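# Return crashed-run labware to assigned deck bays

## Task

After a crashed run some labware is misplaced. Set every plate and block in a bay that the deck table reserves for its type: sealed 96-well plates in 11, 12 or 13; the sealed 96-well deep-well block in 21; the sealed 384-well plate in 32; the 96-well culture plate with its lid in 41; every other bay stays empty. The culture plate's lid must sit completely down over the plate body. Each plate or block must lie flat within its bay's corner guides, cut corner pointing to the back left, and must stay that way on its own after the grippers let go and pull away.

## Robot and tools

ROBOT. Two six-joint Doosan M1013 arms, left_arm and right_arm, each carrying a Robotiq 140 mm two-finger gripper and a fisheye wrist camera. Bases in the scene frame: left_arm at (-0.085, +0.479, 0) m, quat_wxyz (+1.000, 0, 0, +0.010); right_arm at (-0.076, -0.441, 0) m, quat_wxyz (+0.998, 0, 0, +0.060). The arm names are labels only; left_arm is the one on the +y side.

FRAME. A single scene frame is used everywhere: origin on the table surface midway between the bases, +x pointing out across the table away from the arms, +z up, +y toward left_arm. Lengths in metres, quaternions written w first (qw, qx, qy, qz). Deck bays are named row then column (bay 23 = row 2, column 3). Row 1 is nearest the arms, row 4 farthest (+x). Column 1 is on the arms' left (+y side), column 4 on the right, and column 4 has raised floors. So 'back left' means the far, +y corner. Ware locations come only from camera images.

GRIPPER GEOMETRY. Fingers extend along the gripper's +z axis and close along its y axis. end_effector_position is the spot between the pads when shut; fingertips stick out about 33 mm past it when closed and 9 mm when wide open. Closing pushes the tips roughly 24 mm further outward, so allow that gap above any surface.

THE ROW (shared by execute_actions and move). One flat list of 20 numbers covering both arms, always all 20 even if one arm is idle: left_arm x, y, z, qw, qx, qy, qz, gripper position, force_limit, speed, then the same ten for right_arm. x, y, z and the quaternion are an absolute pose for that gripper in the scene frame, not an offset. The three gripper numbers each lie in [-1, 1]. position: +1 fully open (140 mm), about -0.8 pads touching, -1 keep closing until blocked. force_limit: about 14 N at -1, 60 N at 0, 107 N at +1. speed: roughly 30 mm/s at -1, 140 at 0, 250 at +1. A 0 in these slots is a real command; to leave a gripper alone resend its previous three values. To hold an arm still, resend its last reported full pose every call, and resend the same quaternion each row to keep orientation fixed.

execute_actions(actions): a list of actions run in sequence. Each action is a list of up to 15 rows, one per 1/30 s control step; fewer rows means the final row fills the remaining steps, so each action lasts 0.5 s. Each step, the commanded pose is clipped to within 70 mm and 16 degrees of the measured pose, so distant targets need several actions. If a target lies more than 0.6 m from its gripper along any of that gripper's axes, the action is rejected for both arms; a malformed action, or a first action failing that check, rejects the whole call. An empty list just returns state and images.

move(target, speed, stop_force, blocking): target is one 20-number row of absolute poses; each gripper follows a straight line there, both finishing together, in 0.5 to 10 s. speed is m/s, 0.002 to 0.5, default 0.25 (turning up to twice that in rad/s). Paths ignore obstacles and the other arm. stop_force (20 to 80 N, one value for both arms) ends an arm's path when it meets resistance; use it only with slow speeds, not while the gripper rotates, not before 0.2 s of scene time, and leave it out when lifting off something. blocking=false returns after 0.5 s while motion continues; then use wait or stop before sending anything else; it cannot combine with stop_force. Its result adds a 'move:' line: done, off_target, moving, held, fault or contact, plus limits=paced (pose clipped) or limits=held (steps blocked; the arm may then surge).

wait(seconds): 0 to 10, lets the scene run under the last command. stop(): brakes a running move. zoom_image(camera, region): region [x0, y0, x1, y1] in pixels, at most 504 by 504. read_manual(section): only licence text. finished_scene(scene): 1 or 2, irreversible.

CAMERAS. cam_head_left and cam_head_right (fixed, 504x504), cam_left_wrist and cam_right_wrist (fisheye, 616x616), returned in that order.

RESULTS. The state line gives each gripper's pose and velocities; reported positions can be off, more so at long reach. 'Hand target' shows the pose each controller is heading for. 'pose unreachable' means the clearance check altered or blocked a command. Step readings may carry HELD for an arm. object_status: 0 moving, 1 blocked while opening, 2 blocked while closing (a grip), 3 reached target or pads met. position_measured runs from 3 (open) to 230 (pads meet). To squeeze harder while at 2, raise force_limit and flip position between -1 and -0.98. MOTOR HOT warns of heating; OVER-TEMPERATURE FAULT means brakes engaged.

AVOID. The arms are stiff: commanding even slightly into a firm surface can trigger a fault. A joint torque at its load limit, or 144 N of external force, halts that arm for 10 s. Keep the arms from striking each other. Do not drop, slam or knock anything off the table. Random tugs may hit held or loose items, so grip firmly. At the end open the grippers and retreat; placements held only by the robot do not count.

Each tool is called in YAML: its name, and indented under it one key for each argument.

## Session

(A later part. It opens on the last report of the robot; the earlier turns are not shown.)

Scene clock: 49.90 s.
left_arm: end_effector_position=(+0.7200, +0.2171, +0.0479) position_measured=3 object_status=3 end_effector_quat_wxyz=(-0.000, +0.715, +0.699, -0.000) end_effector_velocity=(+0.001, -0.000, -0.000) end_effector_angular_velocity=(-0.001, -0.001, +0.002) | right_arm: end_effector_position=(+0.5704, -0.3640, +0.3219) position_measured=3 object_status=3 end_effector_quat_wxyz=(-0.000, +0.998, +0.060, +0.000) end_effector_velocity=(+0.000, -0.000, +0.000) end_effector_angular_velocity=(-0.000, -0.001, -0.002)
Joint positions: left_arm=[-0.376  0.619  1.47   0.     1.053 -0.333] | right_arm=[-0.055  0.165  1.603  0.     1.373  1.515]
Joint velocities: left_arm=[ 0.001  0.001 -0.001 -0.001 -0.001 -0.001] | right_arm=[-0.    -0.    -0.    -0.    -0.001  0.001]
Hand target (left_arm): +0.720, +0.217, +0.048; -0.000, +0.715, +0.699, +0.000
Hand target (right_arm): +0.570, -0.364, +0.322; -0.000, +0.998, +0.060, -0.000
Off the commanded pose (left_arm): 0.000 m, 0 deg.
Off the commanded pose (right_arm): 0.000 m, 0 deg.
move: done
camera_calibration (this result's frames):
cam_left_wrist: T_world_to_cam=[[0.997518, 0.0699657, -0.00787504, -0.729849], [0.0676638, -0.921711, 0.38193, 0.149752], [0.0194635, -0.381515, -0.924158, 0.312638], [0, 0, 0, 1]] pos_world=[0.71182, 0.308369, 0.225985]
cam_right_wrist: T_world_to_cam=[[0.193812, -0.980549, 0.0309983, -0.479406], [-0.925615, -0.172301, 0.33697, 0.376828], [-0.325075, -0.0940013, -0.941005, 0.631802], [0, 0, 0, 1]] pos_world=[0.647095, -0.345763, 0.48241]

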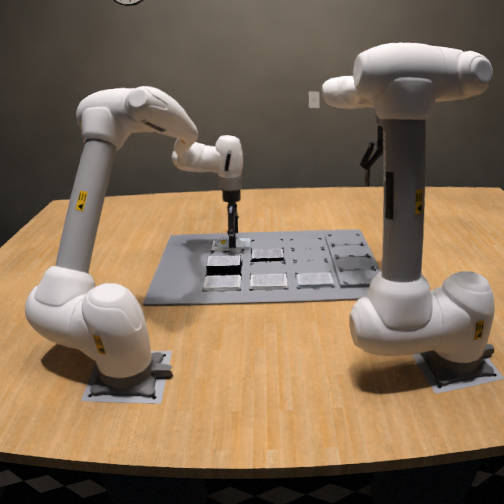

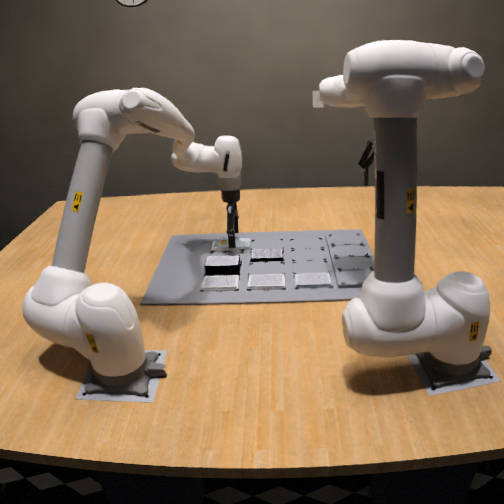

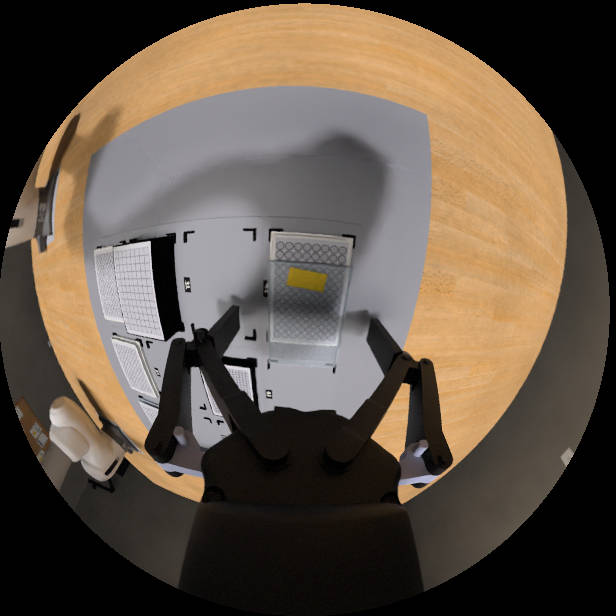

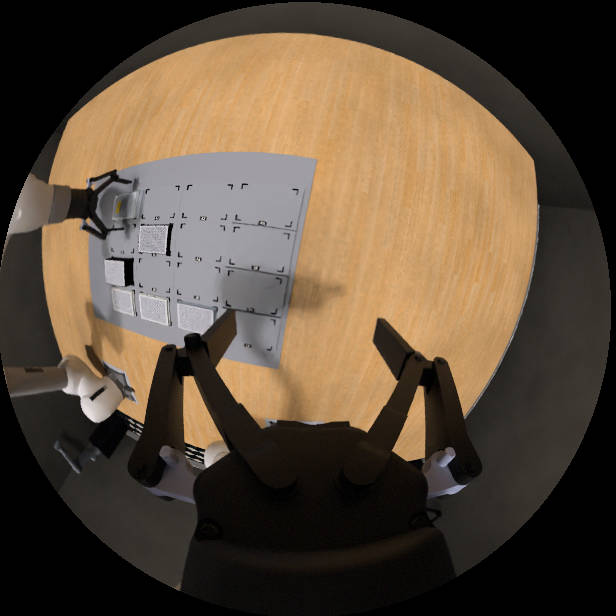

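move:
  target: [0.721,0.219,0.043,-0.0312,0.7144,0.6983,0.0305,1,-0.5,-0.7,0.5704,-0.364,0.3219,0,0.998,0.06,0,1,0,0]
  speed: 0.03

move:
  target: [0.721,0.219,0.043,-0.0312,0.7144,0.6983,0.0305,-1,-0.5,-0.7,0.5704,-0.364,0.3219,0,0.998,0.06,0,1,0,0]

move:
  target: [0.721,0.217,0.058,-0.0312,0.7144,0.6983,0.0305,-1,-0.5,-0.7,0.5704,-0.364,0.3219,0,0.998,0.06,0,1,0,0]
  speed: 0.03

zoom_image:
  camera: "cam_head_right"
  region: [190, 220, 290, 270]

move:
  target: [0.721,0.246,0.058,0,0.7151,0.6990,0,-1,-0.5,-0.7,0.5704,-0.364,0.3219,0,0.998,0.06,0,1,0,0]
  speed: 0.04

zoom_image:
  camera: "cam_left_wrist"
  region: [230, 220, 400, 390]

zoom_image:
  camera: "cam_head_right"
  region: [190, 220, 290, 270]

Scene clock: 52.33 s.
left_arm: end_effector_position=(+0.7210, +0.2190, +0.0430) position_measured=3 object_status=3 end_effector_quat_wxyz=(-0.031, +0.714, +0.698, +0.031) end_effector_velocity=(+0.000, +0.000, +0.001) end_effector_angular_velocity=(-0.000, -0.001, +0.000) | right_arm: end_effector_position=(+0.5704, -0.3640, +0.3219) position_measured=3 object_status=3 end_effector_quat_wxyz=(-0.000, +0.998, +0.060, +0.000) end_effector_velocity=(-0.000, +0.000, +0.000) end_effector_angular_velocity=(+0.000, -0.000, +0.001)
Joint positions: left_arm=[-0.405  0.638  1.45   0.091  1.088 -0.406] | right_arm=[-0.055  0.165  1.603  0.     1.373  1.515]
Joint velocities: left_arm=[ 0.    -0.001  0.    -0.    -0.     0.   ] | right_arm=[ 0.    -0.    -0.     0.     0.    -0.001]
Hand target (left_arm): +0.721, +0.219, +0.043; -0.031, +0.714, +0.698, +0.031
Hand target (right_arm): +0.570, -0.364, +0.322; -0.000, +0.998, +0.060, -0.000
Off the commanded pose (left_arm): 0.000 m, 0 deg.
Off the commanded pose (right_arm): 0.000 m, 0 deg.
move: done
camera_calibration (this result's frames):
cam_left_wrist: T_world_to_cam=[[0.997529, 0.0702367, -0.00161104, -0.731342], [0.0674794, -0.951482, 0.300213, 0.16348], [0.0195531, -0.29958, -0.953871, 0.292029], [0, 0, 0, 1]] pos_world=[0.712794, 0.294401, 0.228301]
cam_right_wrist: T_world_to_cam=[[0.193812, -0.980549, 0.0309982, -0.479406], [-0.925615, -0.172301, 0.33697, 0.376828], [-0.325075, -0.0940012, -0.941005, 0.631802], [0, 0, 0, 1]] pos_world=[0.647095, -0.345763, 0.48241]

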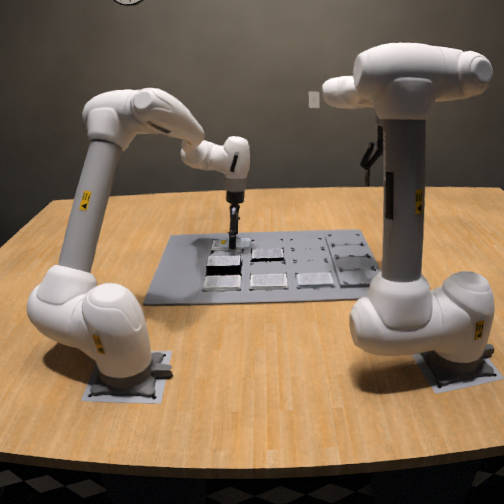

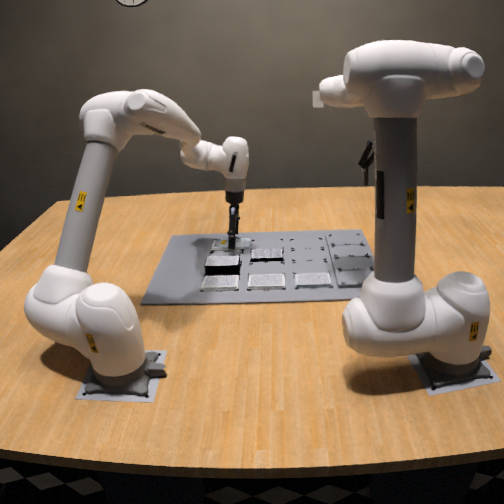

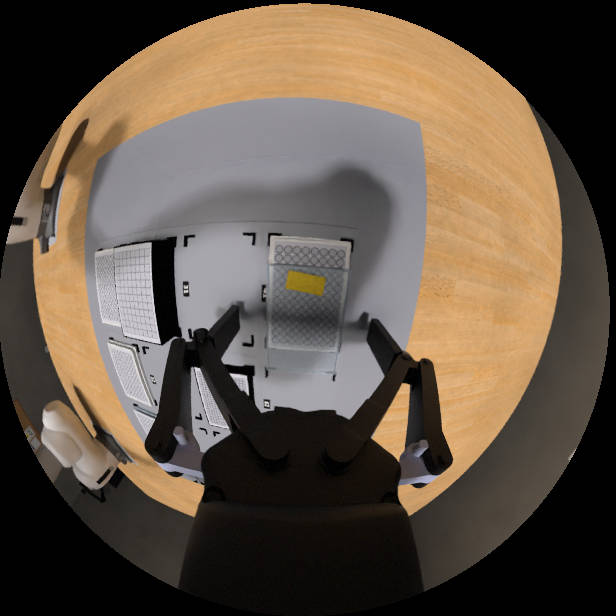

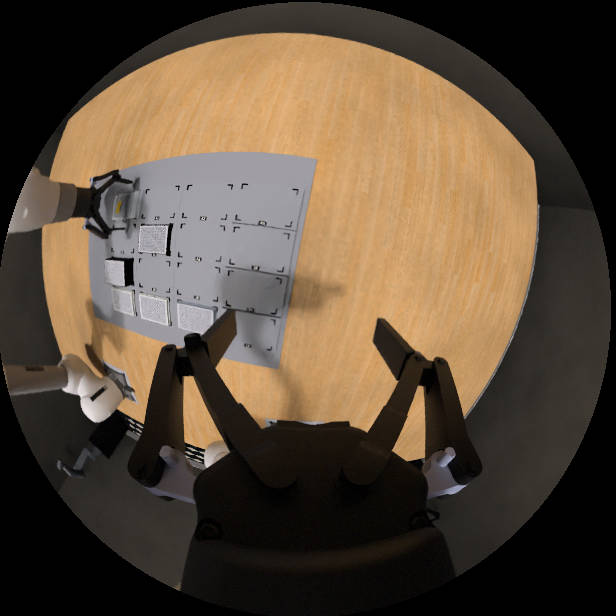

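Scene clock: 53.53 s.
left_arm: end_effector_position=(+0.7211, +0.2189, +0.0431) position_measured=103 object_status=0 end_effector_quat_wxyz=(-0.031, +0.714, +0.698, +0.031) end_effector_velocity=(+0.000, -0.000, -0.000) end_effector_angular_velocity=(-0.000, -0.000, -0.000) | right_arm: end_effector_position=(+0.5704, -0.3640, +0.3219) position_measured=3 object_status=3 end_effector_quat_wxyz=(-0.000, +0.998, +0.060, +0.000) end_effector_velocity=(-0.000, -0.000, -0.000) end_effector_angular_velocity=(+0.000, +0.000, +0.001)
Joint positions: left_arm=[-0.405  0.638  1.45   0.091  1.088 -0.406] | right_arm=[-0.055  0.165  1.603  0.     1.373  1.515]
Joint velocities: left_arm=[-0.  0. -0.  0. -0. -0.] | right_arm=[-0.001  0.    -0.     0.     0.    -0.001]
Hand target (left_arm): +0.721, +0.219, +0.043; -0.031, +0.714, +0.698, +0.031
Hand target (right_arm): +0.570, -0.364, +0.322; -0.000, +0.998, +0.060, -0.000
Off the commanded pose (left_arm): 0.000 m, 0 deg.
Off the commanded pose (right_arm): 0.000 m, 0 deg.
move: done
camera_calibration (this result's frames):
cam_left_wrist: T_world_to_cam=[[0.997528, 0.0702519, -0.00155909, -0.731439], [0.0674781, -0.951479, 0.300225, 0.16341], [0.0196079, -0.299588, -0.953867, 0.292078], [0, 0, 0, 1]] pos_world=[0.712877, 0.294369, 0.228403]
cam_right_wrist: T_world_to_cam=[[0.193812, -0.980549, 0.0309981, -0.479406], [-0.925615, -0.172301, 0.33697, 0.376828], [-0.325075, -0.0940012, -0.941005, 0.631802], [0, 0, 0, 1]] pos_world=[0.647095, -0.345763, 0.48241]

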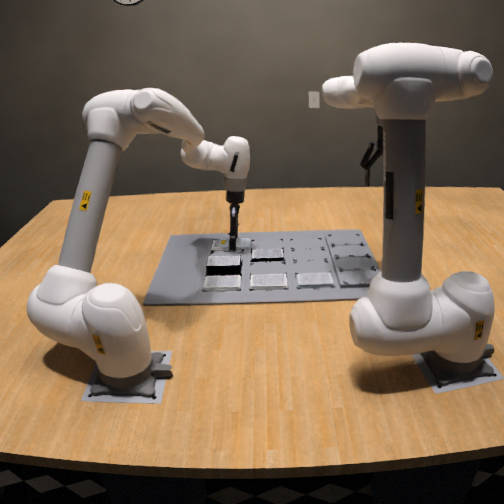

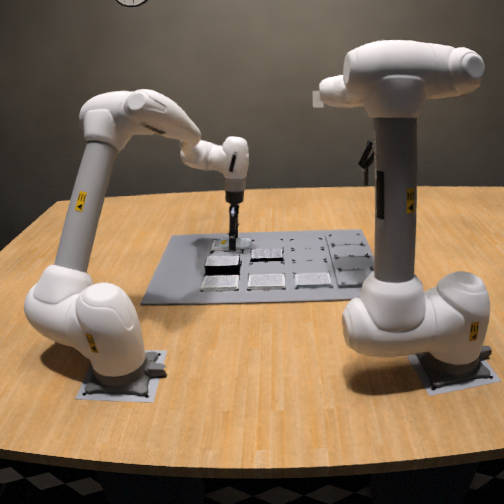

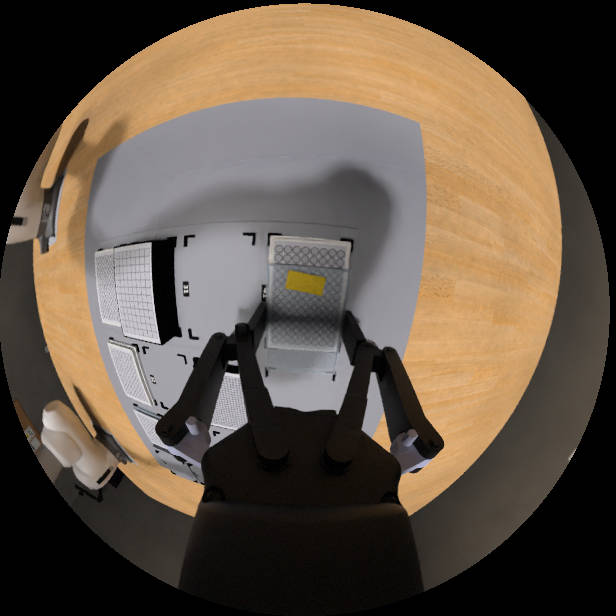

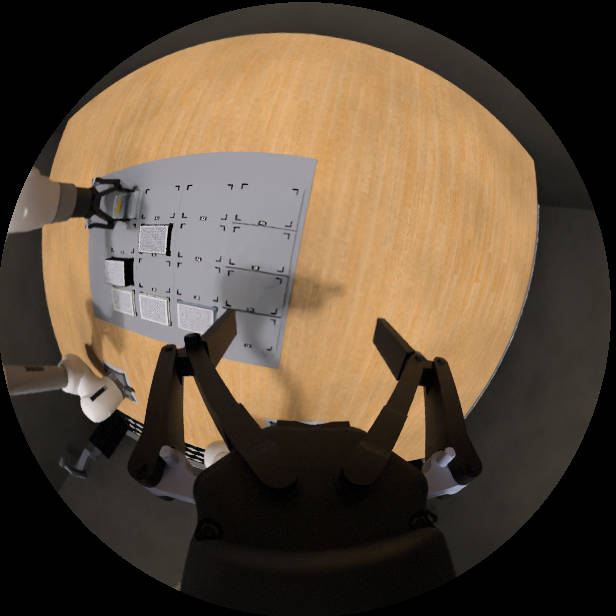

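Scene clock: 54.27 s.
left_arm: end_effector_position=(+0.7210, +0.2170, +0.0580) position_measured=103 object_status=2 end_effector_quat_wxyz=(-0.031, +0.714, +0.698, +0.031) end_effector_velocity=(-0.000, +0.000, -0.001) end_effector_angular_velocity=(+0.001, +0.001, -0.002) | right_arm: end_effector_position=(+0.5704, -0.3640, +0.3219) position_measured=3 object_status=3 end_effector_quat_wxyz=(-0.000, +0.998, +0.060, +0.000) end_effector_velocity=(-0.000, +0.001, +0.000) end_effector_angular_velocity=(+0.000, -0.000, +0.001)
Joint positions: left_arm=[-0.408  0.627  1.438  0.09   1.111 -0.406] | right_arm=[-0.055  0.165  1.603  0.     1.373  1.515]
Joint velocities: left_arm=[0.    0.001 0.    0.    0.    0.002] | right_arm=[ 0.001 -0.     0.     0.    -0.     0.   ]
Hand target (left_arm): +0.721, +0.217, +0.058; -0.031, +0.714, +0.698, +0.030
Hand target (right_arm): +0.570, -0.364, +0.322; -0.000, +0.998, +0.060, -0.000
Off the commanded pose (left_arm): 0.000 m, 0 deg.
Off the commanded pose (right_arm): 0.000 m, 0 deg.
move: done
camera_calibration (this result's frames):
cam_left_wrist: T_world_to_cam=[[0.997515, 0.0704309, -0.00161015, -0.731277], [0.0676636, -0.951458, 0.300249, 0.156919], [0.0196148, -0.299612, -0.953859, 0.305785], [0, 0, 0, 1]] pos_world=[0.712844, 0.292423, 0.243383]
cam_right_wrist: T_world_to_cam=[[0.193812, -0.980549, 0.0309981, -0.479406], [-0.925615, -0.172301, 0.33697, 0.376828], [-0.325075, -0.0940012, -0.941005, 0.631802], [0, 0, 0, 1]] pos_world=[0.647095, -0.345763, 0.48241]

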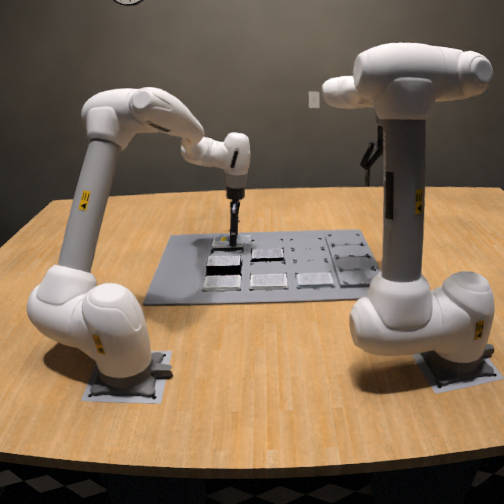

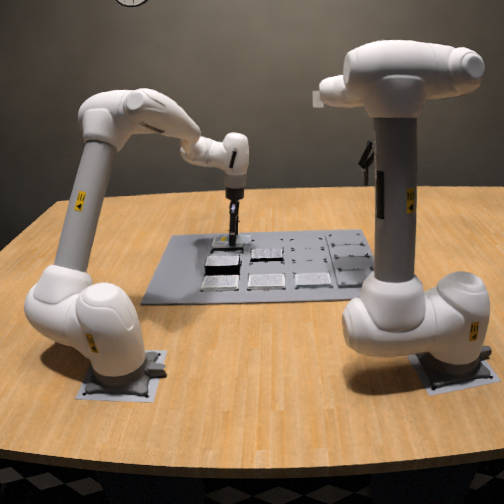

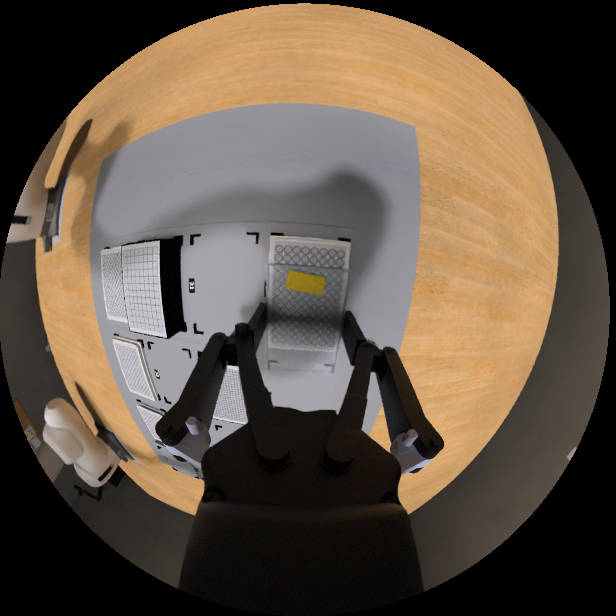

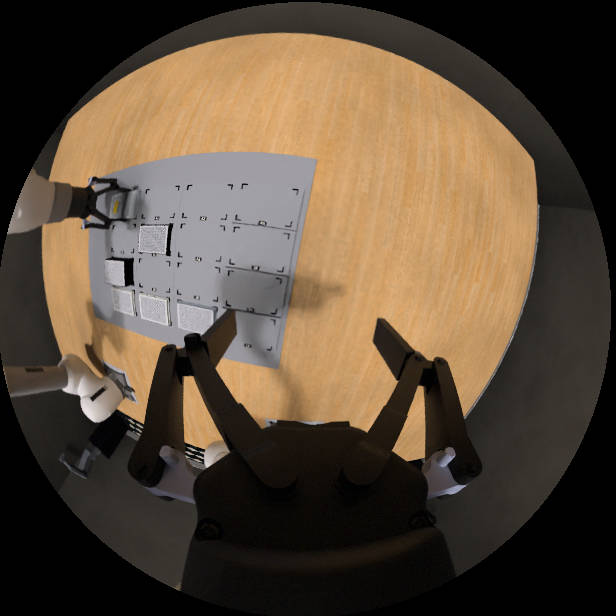

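Region (190, 220, 290, 270) of cam_head_right's 504x504 image, scaled by 5.040, with more detail than that image has.

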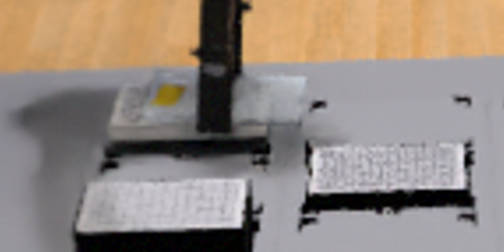

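Scene clock: 55.60 s.
left_arm: end_effector_position=(+0.7211, +0.2461, +0.0581) position_measured=103 object_status=2 end_effector_quat_wxyz=(-0.000, +0.715, +0.699, -0.000) end_effector_velocity=(-0.000, +0.000, +0.000) end_effector_angular_velocity=(+0.000, +0.001, +0.000) | right_arm: end_effector_position=(+0.5704, -0.3640, +0.3219) position_measured=3 object_status=3 end_effector_quat_wxyz=(-0.000, +0.998, +0.060, +0.000) end_effector_velocity=(+0.000, -0.001, -0.000) end_effector_angular_velocity=(+0.000, -0.000, -0.002)
Joint positions: left_arm=[-0.343  0.601  1.481 -0.     1.06  -0.3  ] | right_arm=[-0.055  0.165  1.603  0.     1.373  1.515]
Joint velocities: left_arm=[ 0.    -0.     0.    -0.     0.001  0.   ] | right_arm=[-0.001  0.    -0.     0.    -0.     0.   ]
Hand target (left_arm): +0.721, +0.246, +0.058; -0.000, +0.715, +0.699, -0.000
Hand target (right_arm): +0.570, -0.364, +0.322; -0.000, +0.998, +0.060, -0.000
Off the commanded pose (left_arm): 0.000 m, 0 deg.
Off the commanded pose (right_arm): 0.000 m, 0 deg.
move: done
camera_calibration (this result's frames):
cam_left_wrist: T_world_to_cam=[[0.997517, 0.0699896, -0.00781528, -0.732926], [0.0676612, -0.921673, 0.382022, 0.172497], [0.0195344, -0.381602, -0.92412, 0.333011], [0, 0, 0, 1]] pos_world=[0.71293, 0.337361, 0.236116]
cam_right_wrist: T_world_to_cam=[[0.193812, -0.980549, 0.0309981, -0.479406], [-0.925615, -0.172301, 0.33697, 0.376828], [-0.325075, -0.0940012, -0.941005, 0.631802], [0, 0, 0, 1]] pos_world=[0.647095, -0.345763, 0.48241]

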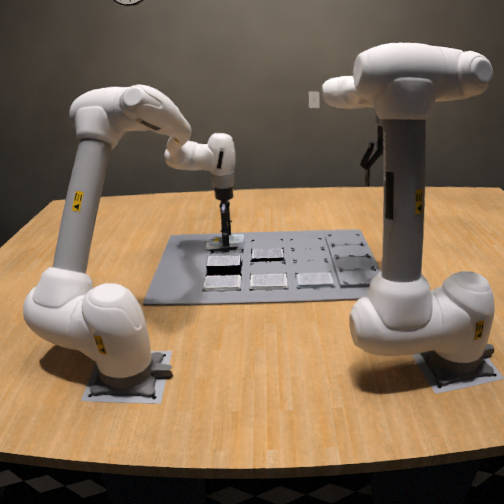

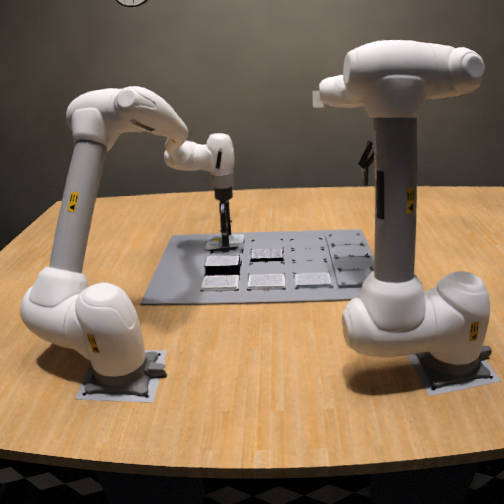

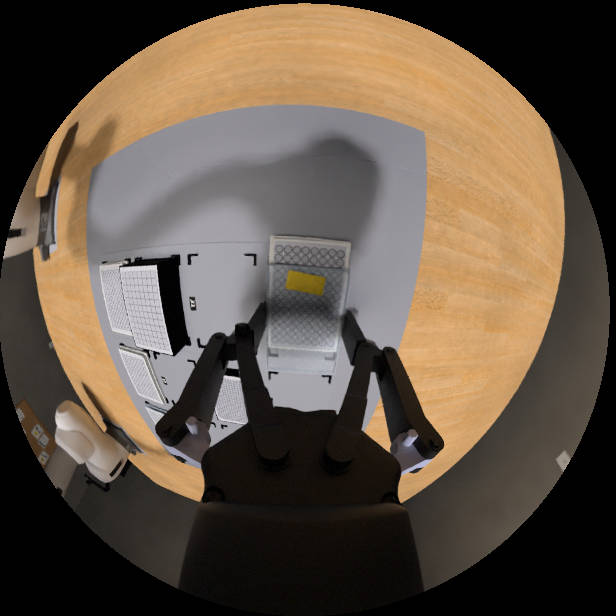

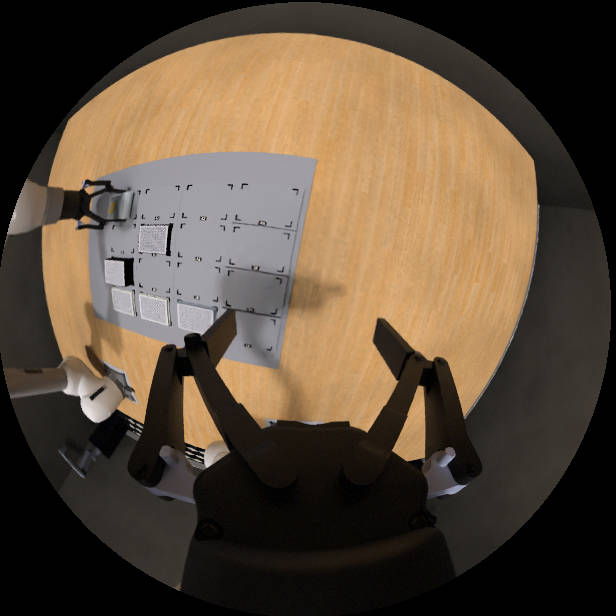

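Region (230, 220, 400, 390) of cam_left_wrist's 616x616 image, scaled by 2.965, with more detail than that image has.

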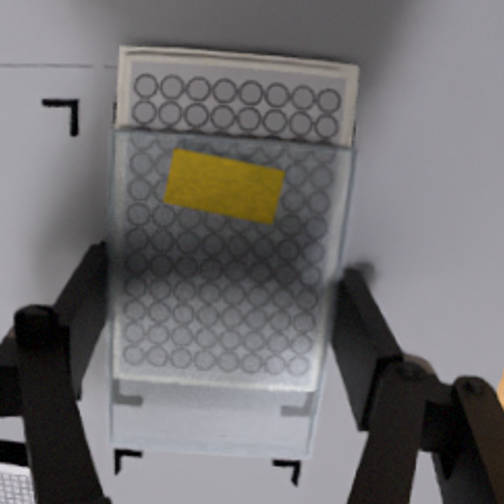

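Region (190, 220, 290, 270) of cam_head_right's 504x504 image, scaled by 5.040, with more detail than that image has.

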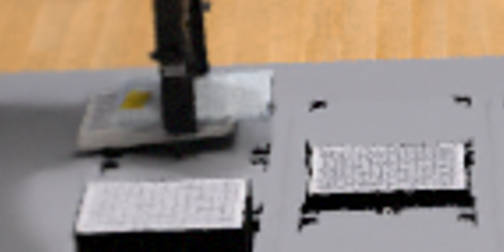

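move:
  target: [0.721,0.217,0.058,-0.0312,0.7144,0.6983,0.0305,-1,-0.5,-0.7,0.5704,-0.364,0.3219,0,0.998,0.06,0,1,0,0]
  speed: 0.04

move:
  target: [0.721,0.219,0.050,-0.0312,0.7144,0.6983,0.0305,-1,-0.5,-0.7,0.5704,-0.364,0.3219,0,0.998,0.06,0,1,0,0]
  speed: 0.02

move:
  target: [0.721,0.219,0.0432,-0.0312,0.7144,0.6983,0.0305,-1,-0.5,-0.7,0.5704,-0.364,0.3219,0,0.998,0.06,0,1,0,0]
  speed: 0.004
  stop_force: 20

zoom_image:
  camera: "cam_left_wrist"
  region: [230, 220, 400, 390]

Scene clock: 57.37 s.
left_arm: end_effector_position=(+0.7209, +0.2169, +0.0579) position_measured=103 object_status=2 end_effector_quat_wxyz=(-0.031, +0.714, +0.698, +0.031) end_effector_velocity=(-0.000, +0.000, -0.001) end_effector_angular_velocity=(+0.001, +0.002, +0.000) | right_arm: end_effector_position=(+0.5704, -0.3640, +0.3219) position_measured=3 object_status=3 end_effector_quat_wxyz=(-0.000, +0.998, +0.060, +0.000) end_effector_velocity=(-0.000, -0.000, -0.000) end_effector_angular_velocity=(+0.000, +0.002, -0.001)
Joint positions: left_arm=[-0.408  0.627  1.439  0.09   1.111 -0.406] | right_arm=[-0.055  0.165  1.603  0.     1.373  1.515]
Joint velocities: left_arm=[0.    0.001 0.    0.    0.    0.   ] | right_arm=[-0.     0.     0.     0.     0.002  0.   ]
Hand target (left_arm): +0.721, +0.217, +0.058; -0.031, +0.714, +0.698, +0.031
Hand target (right_arm): +0.570, -0.364, +0.322; -0.000, +0.998, +0.060, -0.000
Off the commanded pose (left_arm): 0.000 m, 0 deg.
Off the commanded pose (right_arm): 0.000 m, 0 deg.
move: done
camera_calibration (this result's frames):
cam_left_wrist: T_world_to_cam=[[0.997533, 0.0701854, -0.00163874, -0.731104], [0.067439, -0.951489, 0.300201, 0.15707], [0.0195104, -0.29957, -0.953875, 0.305745], [0, 0, 0, 1]] pos_world=[0.712743, 0.292356, 0.243292]
cam_right_wrist: T_world_to_cam=[[0.193812, -0.980549, 0.0309981, -0.479406], [-0.925615, -0.172301, 0.33697, 0.376828], [-0.325075, -0.0940012, -0.941005, 0.631802], [0, 0, 0, 1]] pos_world=[0.647095, -0.345763, 0.48241]

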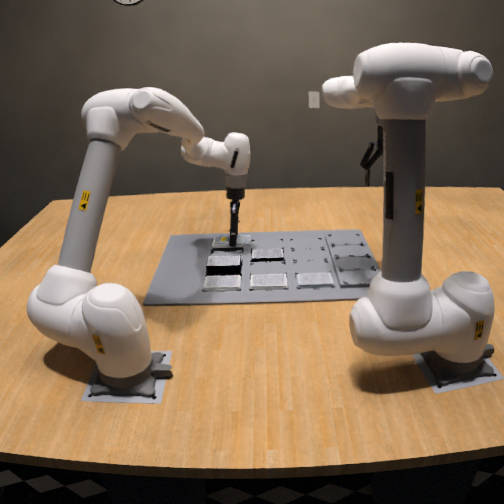

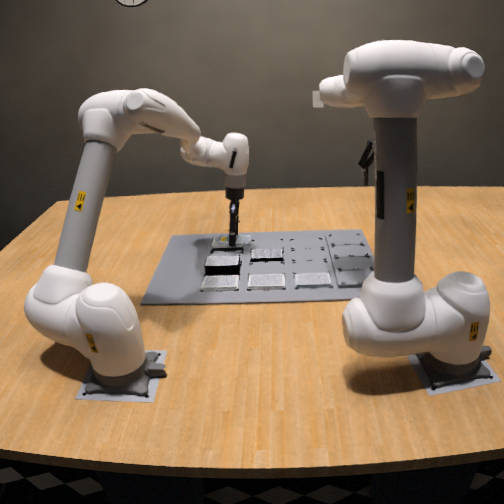

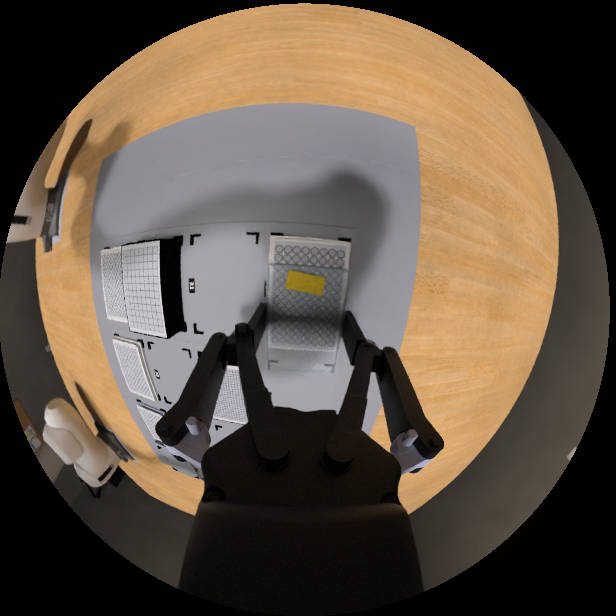

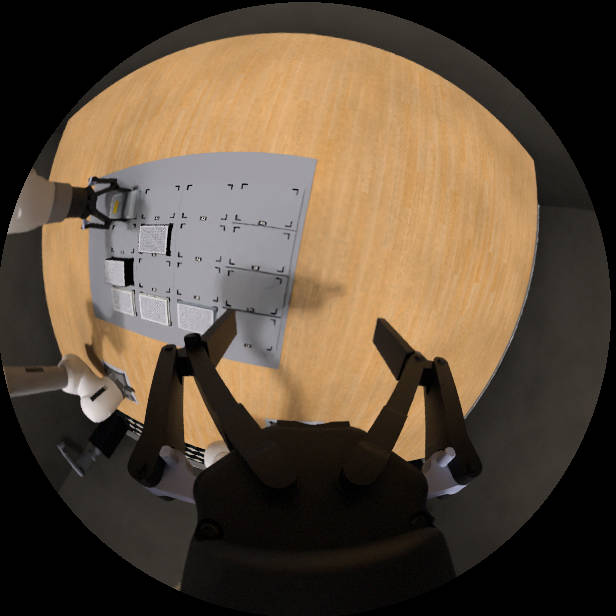

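Scene clock: 58.07 s.
left_arm: end_effector_position=(+0.7210, +0.2190, +0.0500) position_measured=103 object_status=2 end_effector_quat_wxyz=(-0.031, +0.714, +0.698, +0.030) end_effector_velocity=(-0.001, +0.000, -0.000) end_effector_angular_velocity=(-0.000, +0.002, -0.001) | right_arm: end_effector_position=(+0.5704, -0.3640, +0.3219) position_measured=3 object_status=3 end_effector_quat_wxyz=(-0.000, +0.998, +0.060, +0.000) end_effector_velocity=(+0.000, +0.000, -0.000) end_effector_angular_velocity=(+0.000, -0.001, +0.001)
Joint positions: left_arm=[-0.405  0.632  1.445  0.091  1.098 -0.405] | right_arm=[-0.055  0.165  1.603  0.     1.373  1.515]
Joint velocities: left_arm=[ 0.    -0.001  0.002 -0.001  0.     0.002] | right_arm=[ 0.     0.     0.     0.    -0.001 -0.   ]
Hand target (left_arm): +0.721, +0.219, +0.050; -0.031, +0.714, +0.698, +0.031
Hand target (right_arm): +0.570, -0.364, +0.322; -0.000, +0.998, +0.060, -0.000
Off the commanded pose (left_arm): 0.000 m, 0 deg.
Off the commanded pose (right_arm): 0.000 m, 0 deg.
move: done
camera_calibration (this result's frames):
cam_left_wrist: T_world_to_cam=[[0.997525, 0.0702886, -0.00170409, -0.731359], [0.0675575, -0.951489, 0.300173, 0.161351], [0.0194773, -0.299546, -0.953883, 0.298766], [0, 0, 0, 1]] pos_world=[0.712829, 0.294424, 0.235309]
cam_right_wrist: T_world_to_cam=[[0.193812, -0.980549, 0.0309982, -0.479406], [-0.925615, -0.172301, 0.33697, 0.376828], [-0.325075, -0.0940013, -0.941005, 0.631802], [0, 0, 0, 1]] pos_world=[0.647095, -0.345763, 0.48241]

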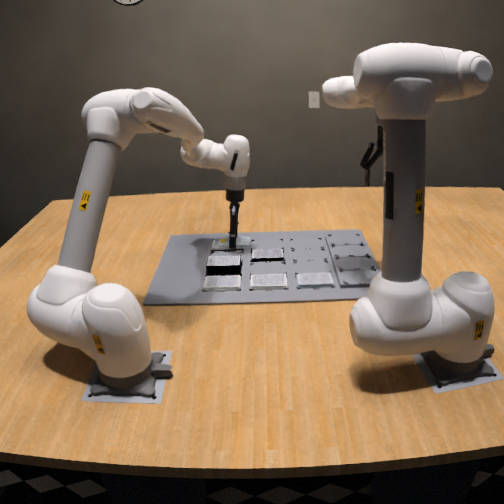

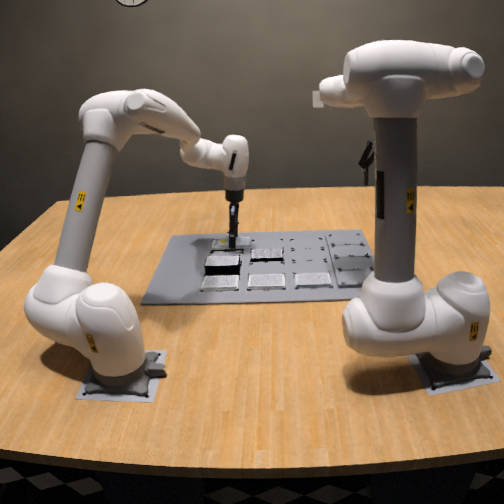

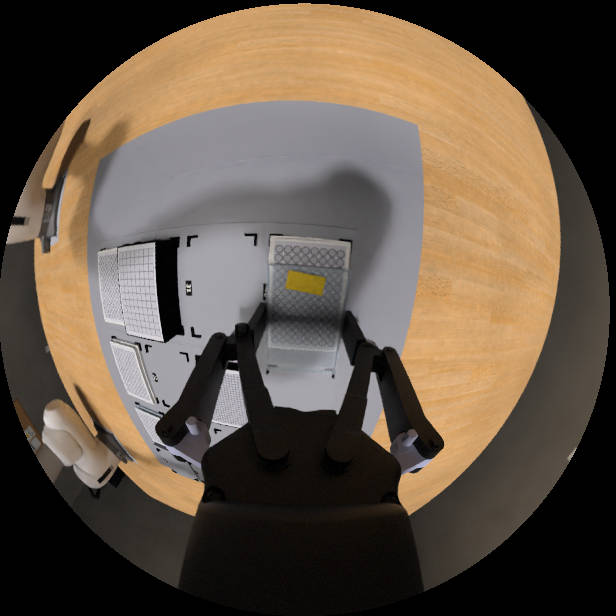

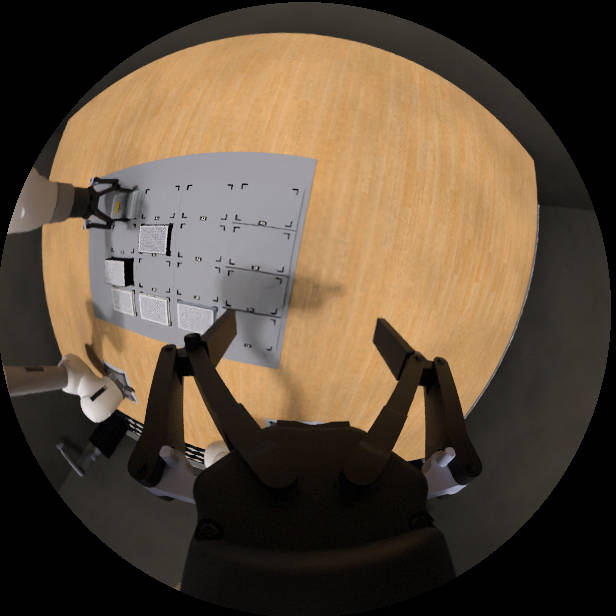

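Scene clock: 59.97 s.
left_arm: end_effector_position=(+0.7210, +0.2190, +0.0432) position_measured=103 object_status=2 end_effector_quat_wxyz=(-0.031, +0.714, +0.698, +0.031) end_effector_velocity=(+0.000, +0.001, +0.000) end_effector_angular_velocity=(+0.000, -0.000, +0.001) | right_arm: end_effector_position=(+0.5704, -0.3640, +0.3219) position_measured=3 object_status=3 end_effector_quat_wxyz=(-0.000, +0.998, +0.060, +0.000) end_effector_velocity=(+0.000, -0.000, -0.000) end_effector_angular_velocity=(+0.001, +0.000, -0.001)
Joint positions: left_arm=[-0.405  0.638  1.45   0.091  1.089 -0.406] | right_arm=[-0.055  0.165  1.603  0.     1.373  1.515]
Joint velocities: left_arm=[ 0.001 -0.    -0.     0.     0.    -0.   ] | right_arm=[-0.001  0.     0.     0.001 -0.    -0.   ]
Hand target (left_arm): +0.721, +0.219, +0.043; -0.031, +0.714, +0.698, +0.031
Hand target (right_arm): +0.570, -0.364, +0.322; -0.000, +0.998, +0.060, -0.000
Off the commanded pose (left_arm): 0.000 m, 0 deg.
Off the commanded pose (right_arm): 0.000 m, 0 deg.
move: done
camera_calibration (this result's frames):
cam_left_wrist: T_world_to_cam=[[0.997525, 0.0702984, -0.00162249, -0.731399], [0.0675415, -0.951477, 0.300217, 0.163378], [0.019561, -0.299584, -0.953869, 0.292295], [0, 0, 0, 1]] pos_world=[0.712836, 0.294433, 0.228576]
cam_right_wrist: T_world_to_cam=[[0.193812, -0.980549, 0.0309981, -0.479406], [-0.925615, -0.172301, 0.33697, 0.376828], [-0.325075, -0.0940012, -0.941005, 0.631802], [0, 0, 0, 1]] pos_world=[0.647095, -0.345763, 0.48241]

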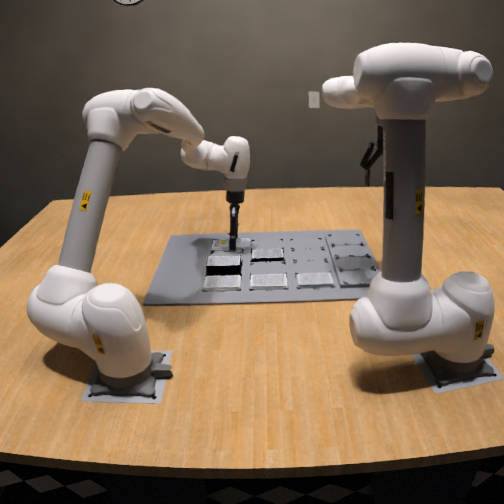

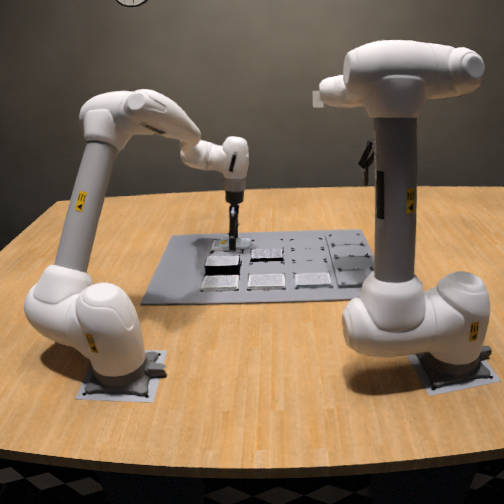

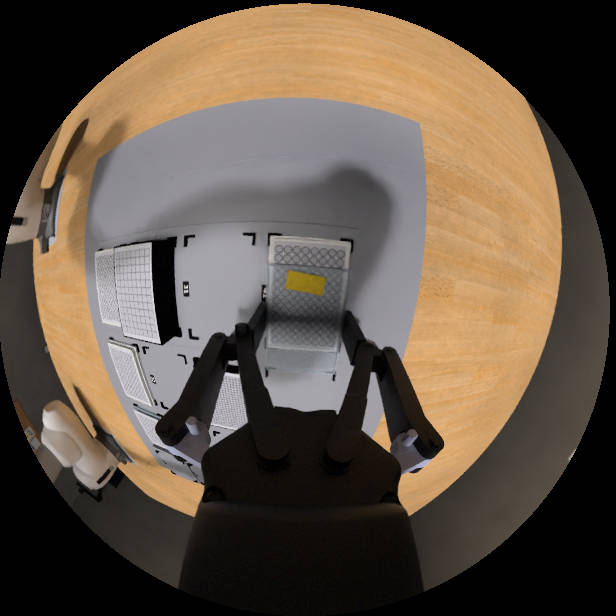

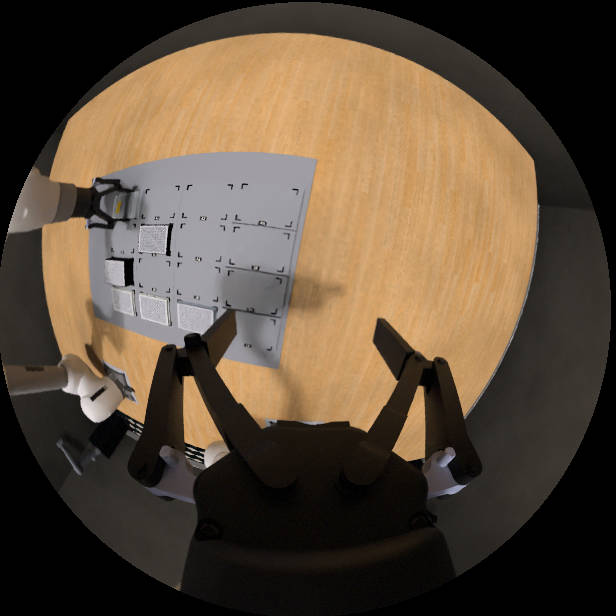

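Region (230, 220, 400, 390) of cam_left_wrist's 616x616 image, scaled by 2.965, with more detail than that image has.

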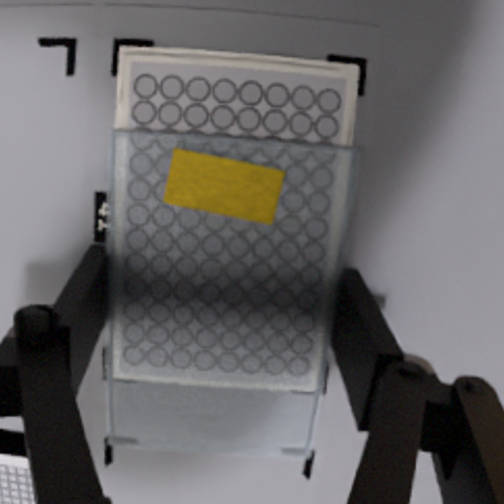

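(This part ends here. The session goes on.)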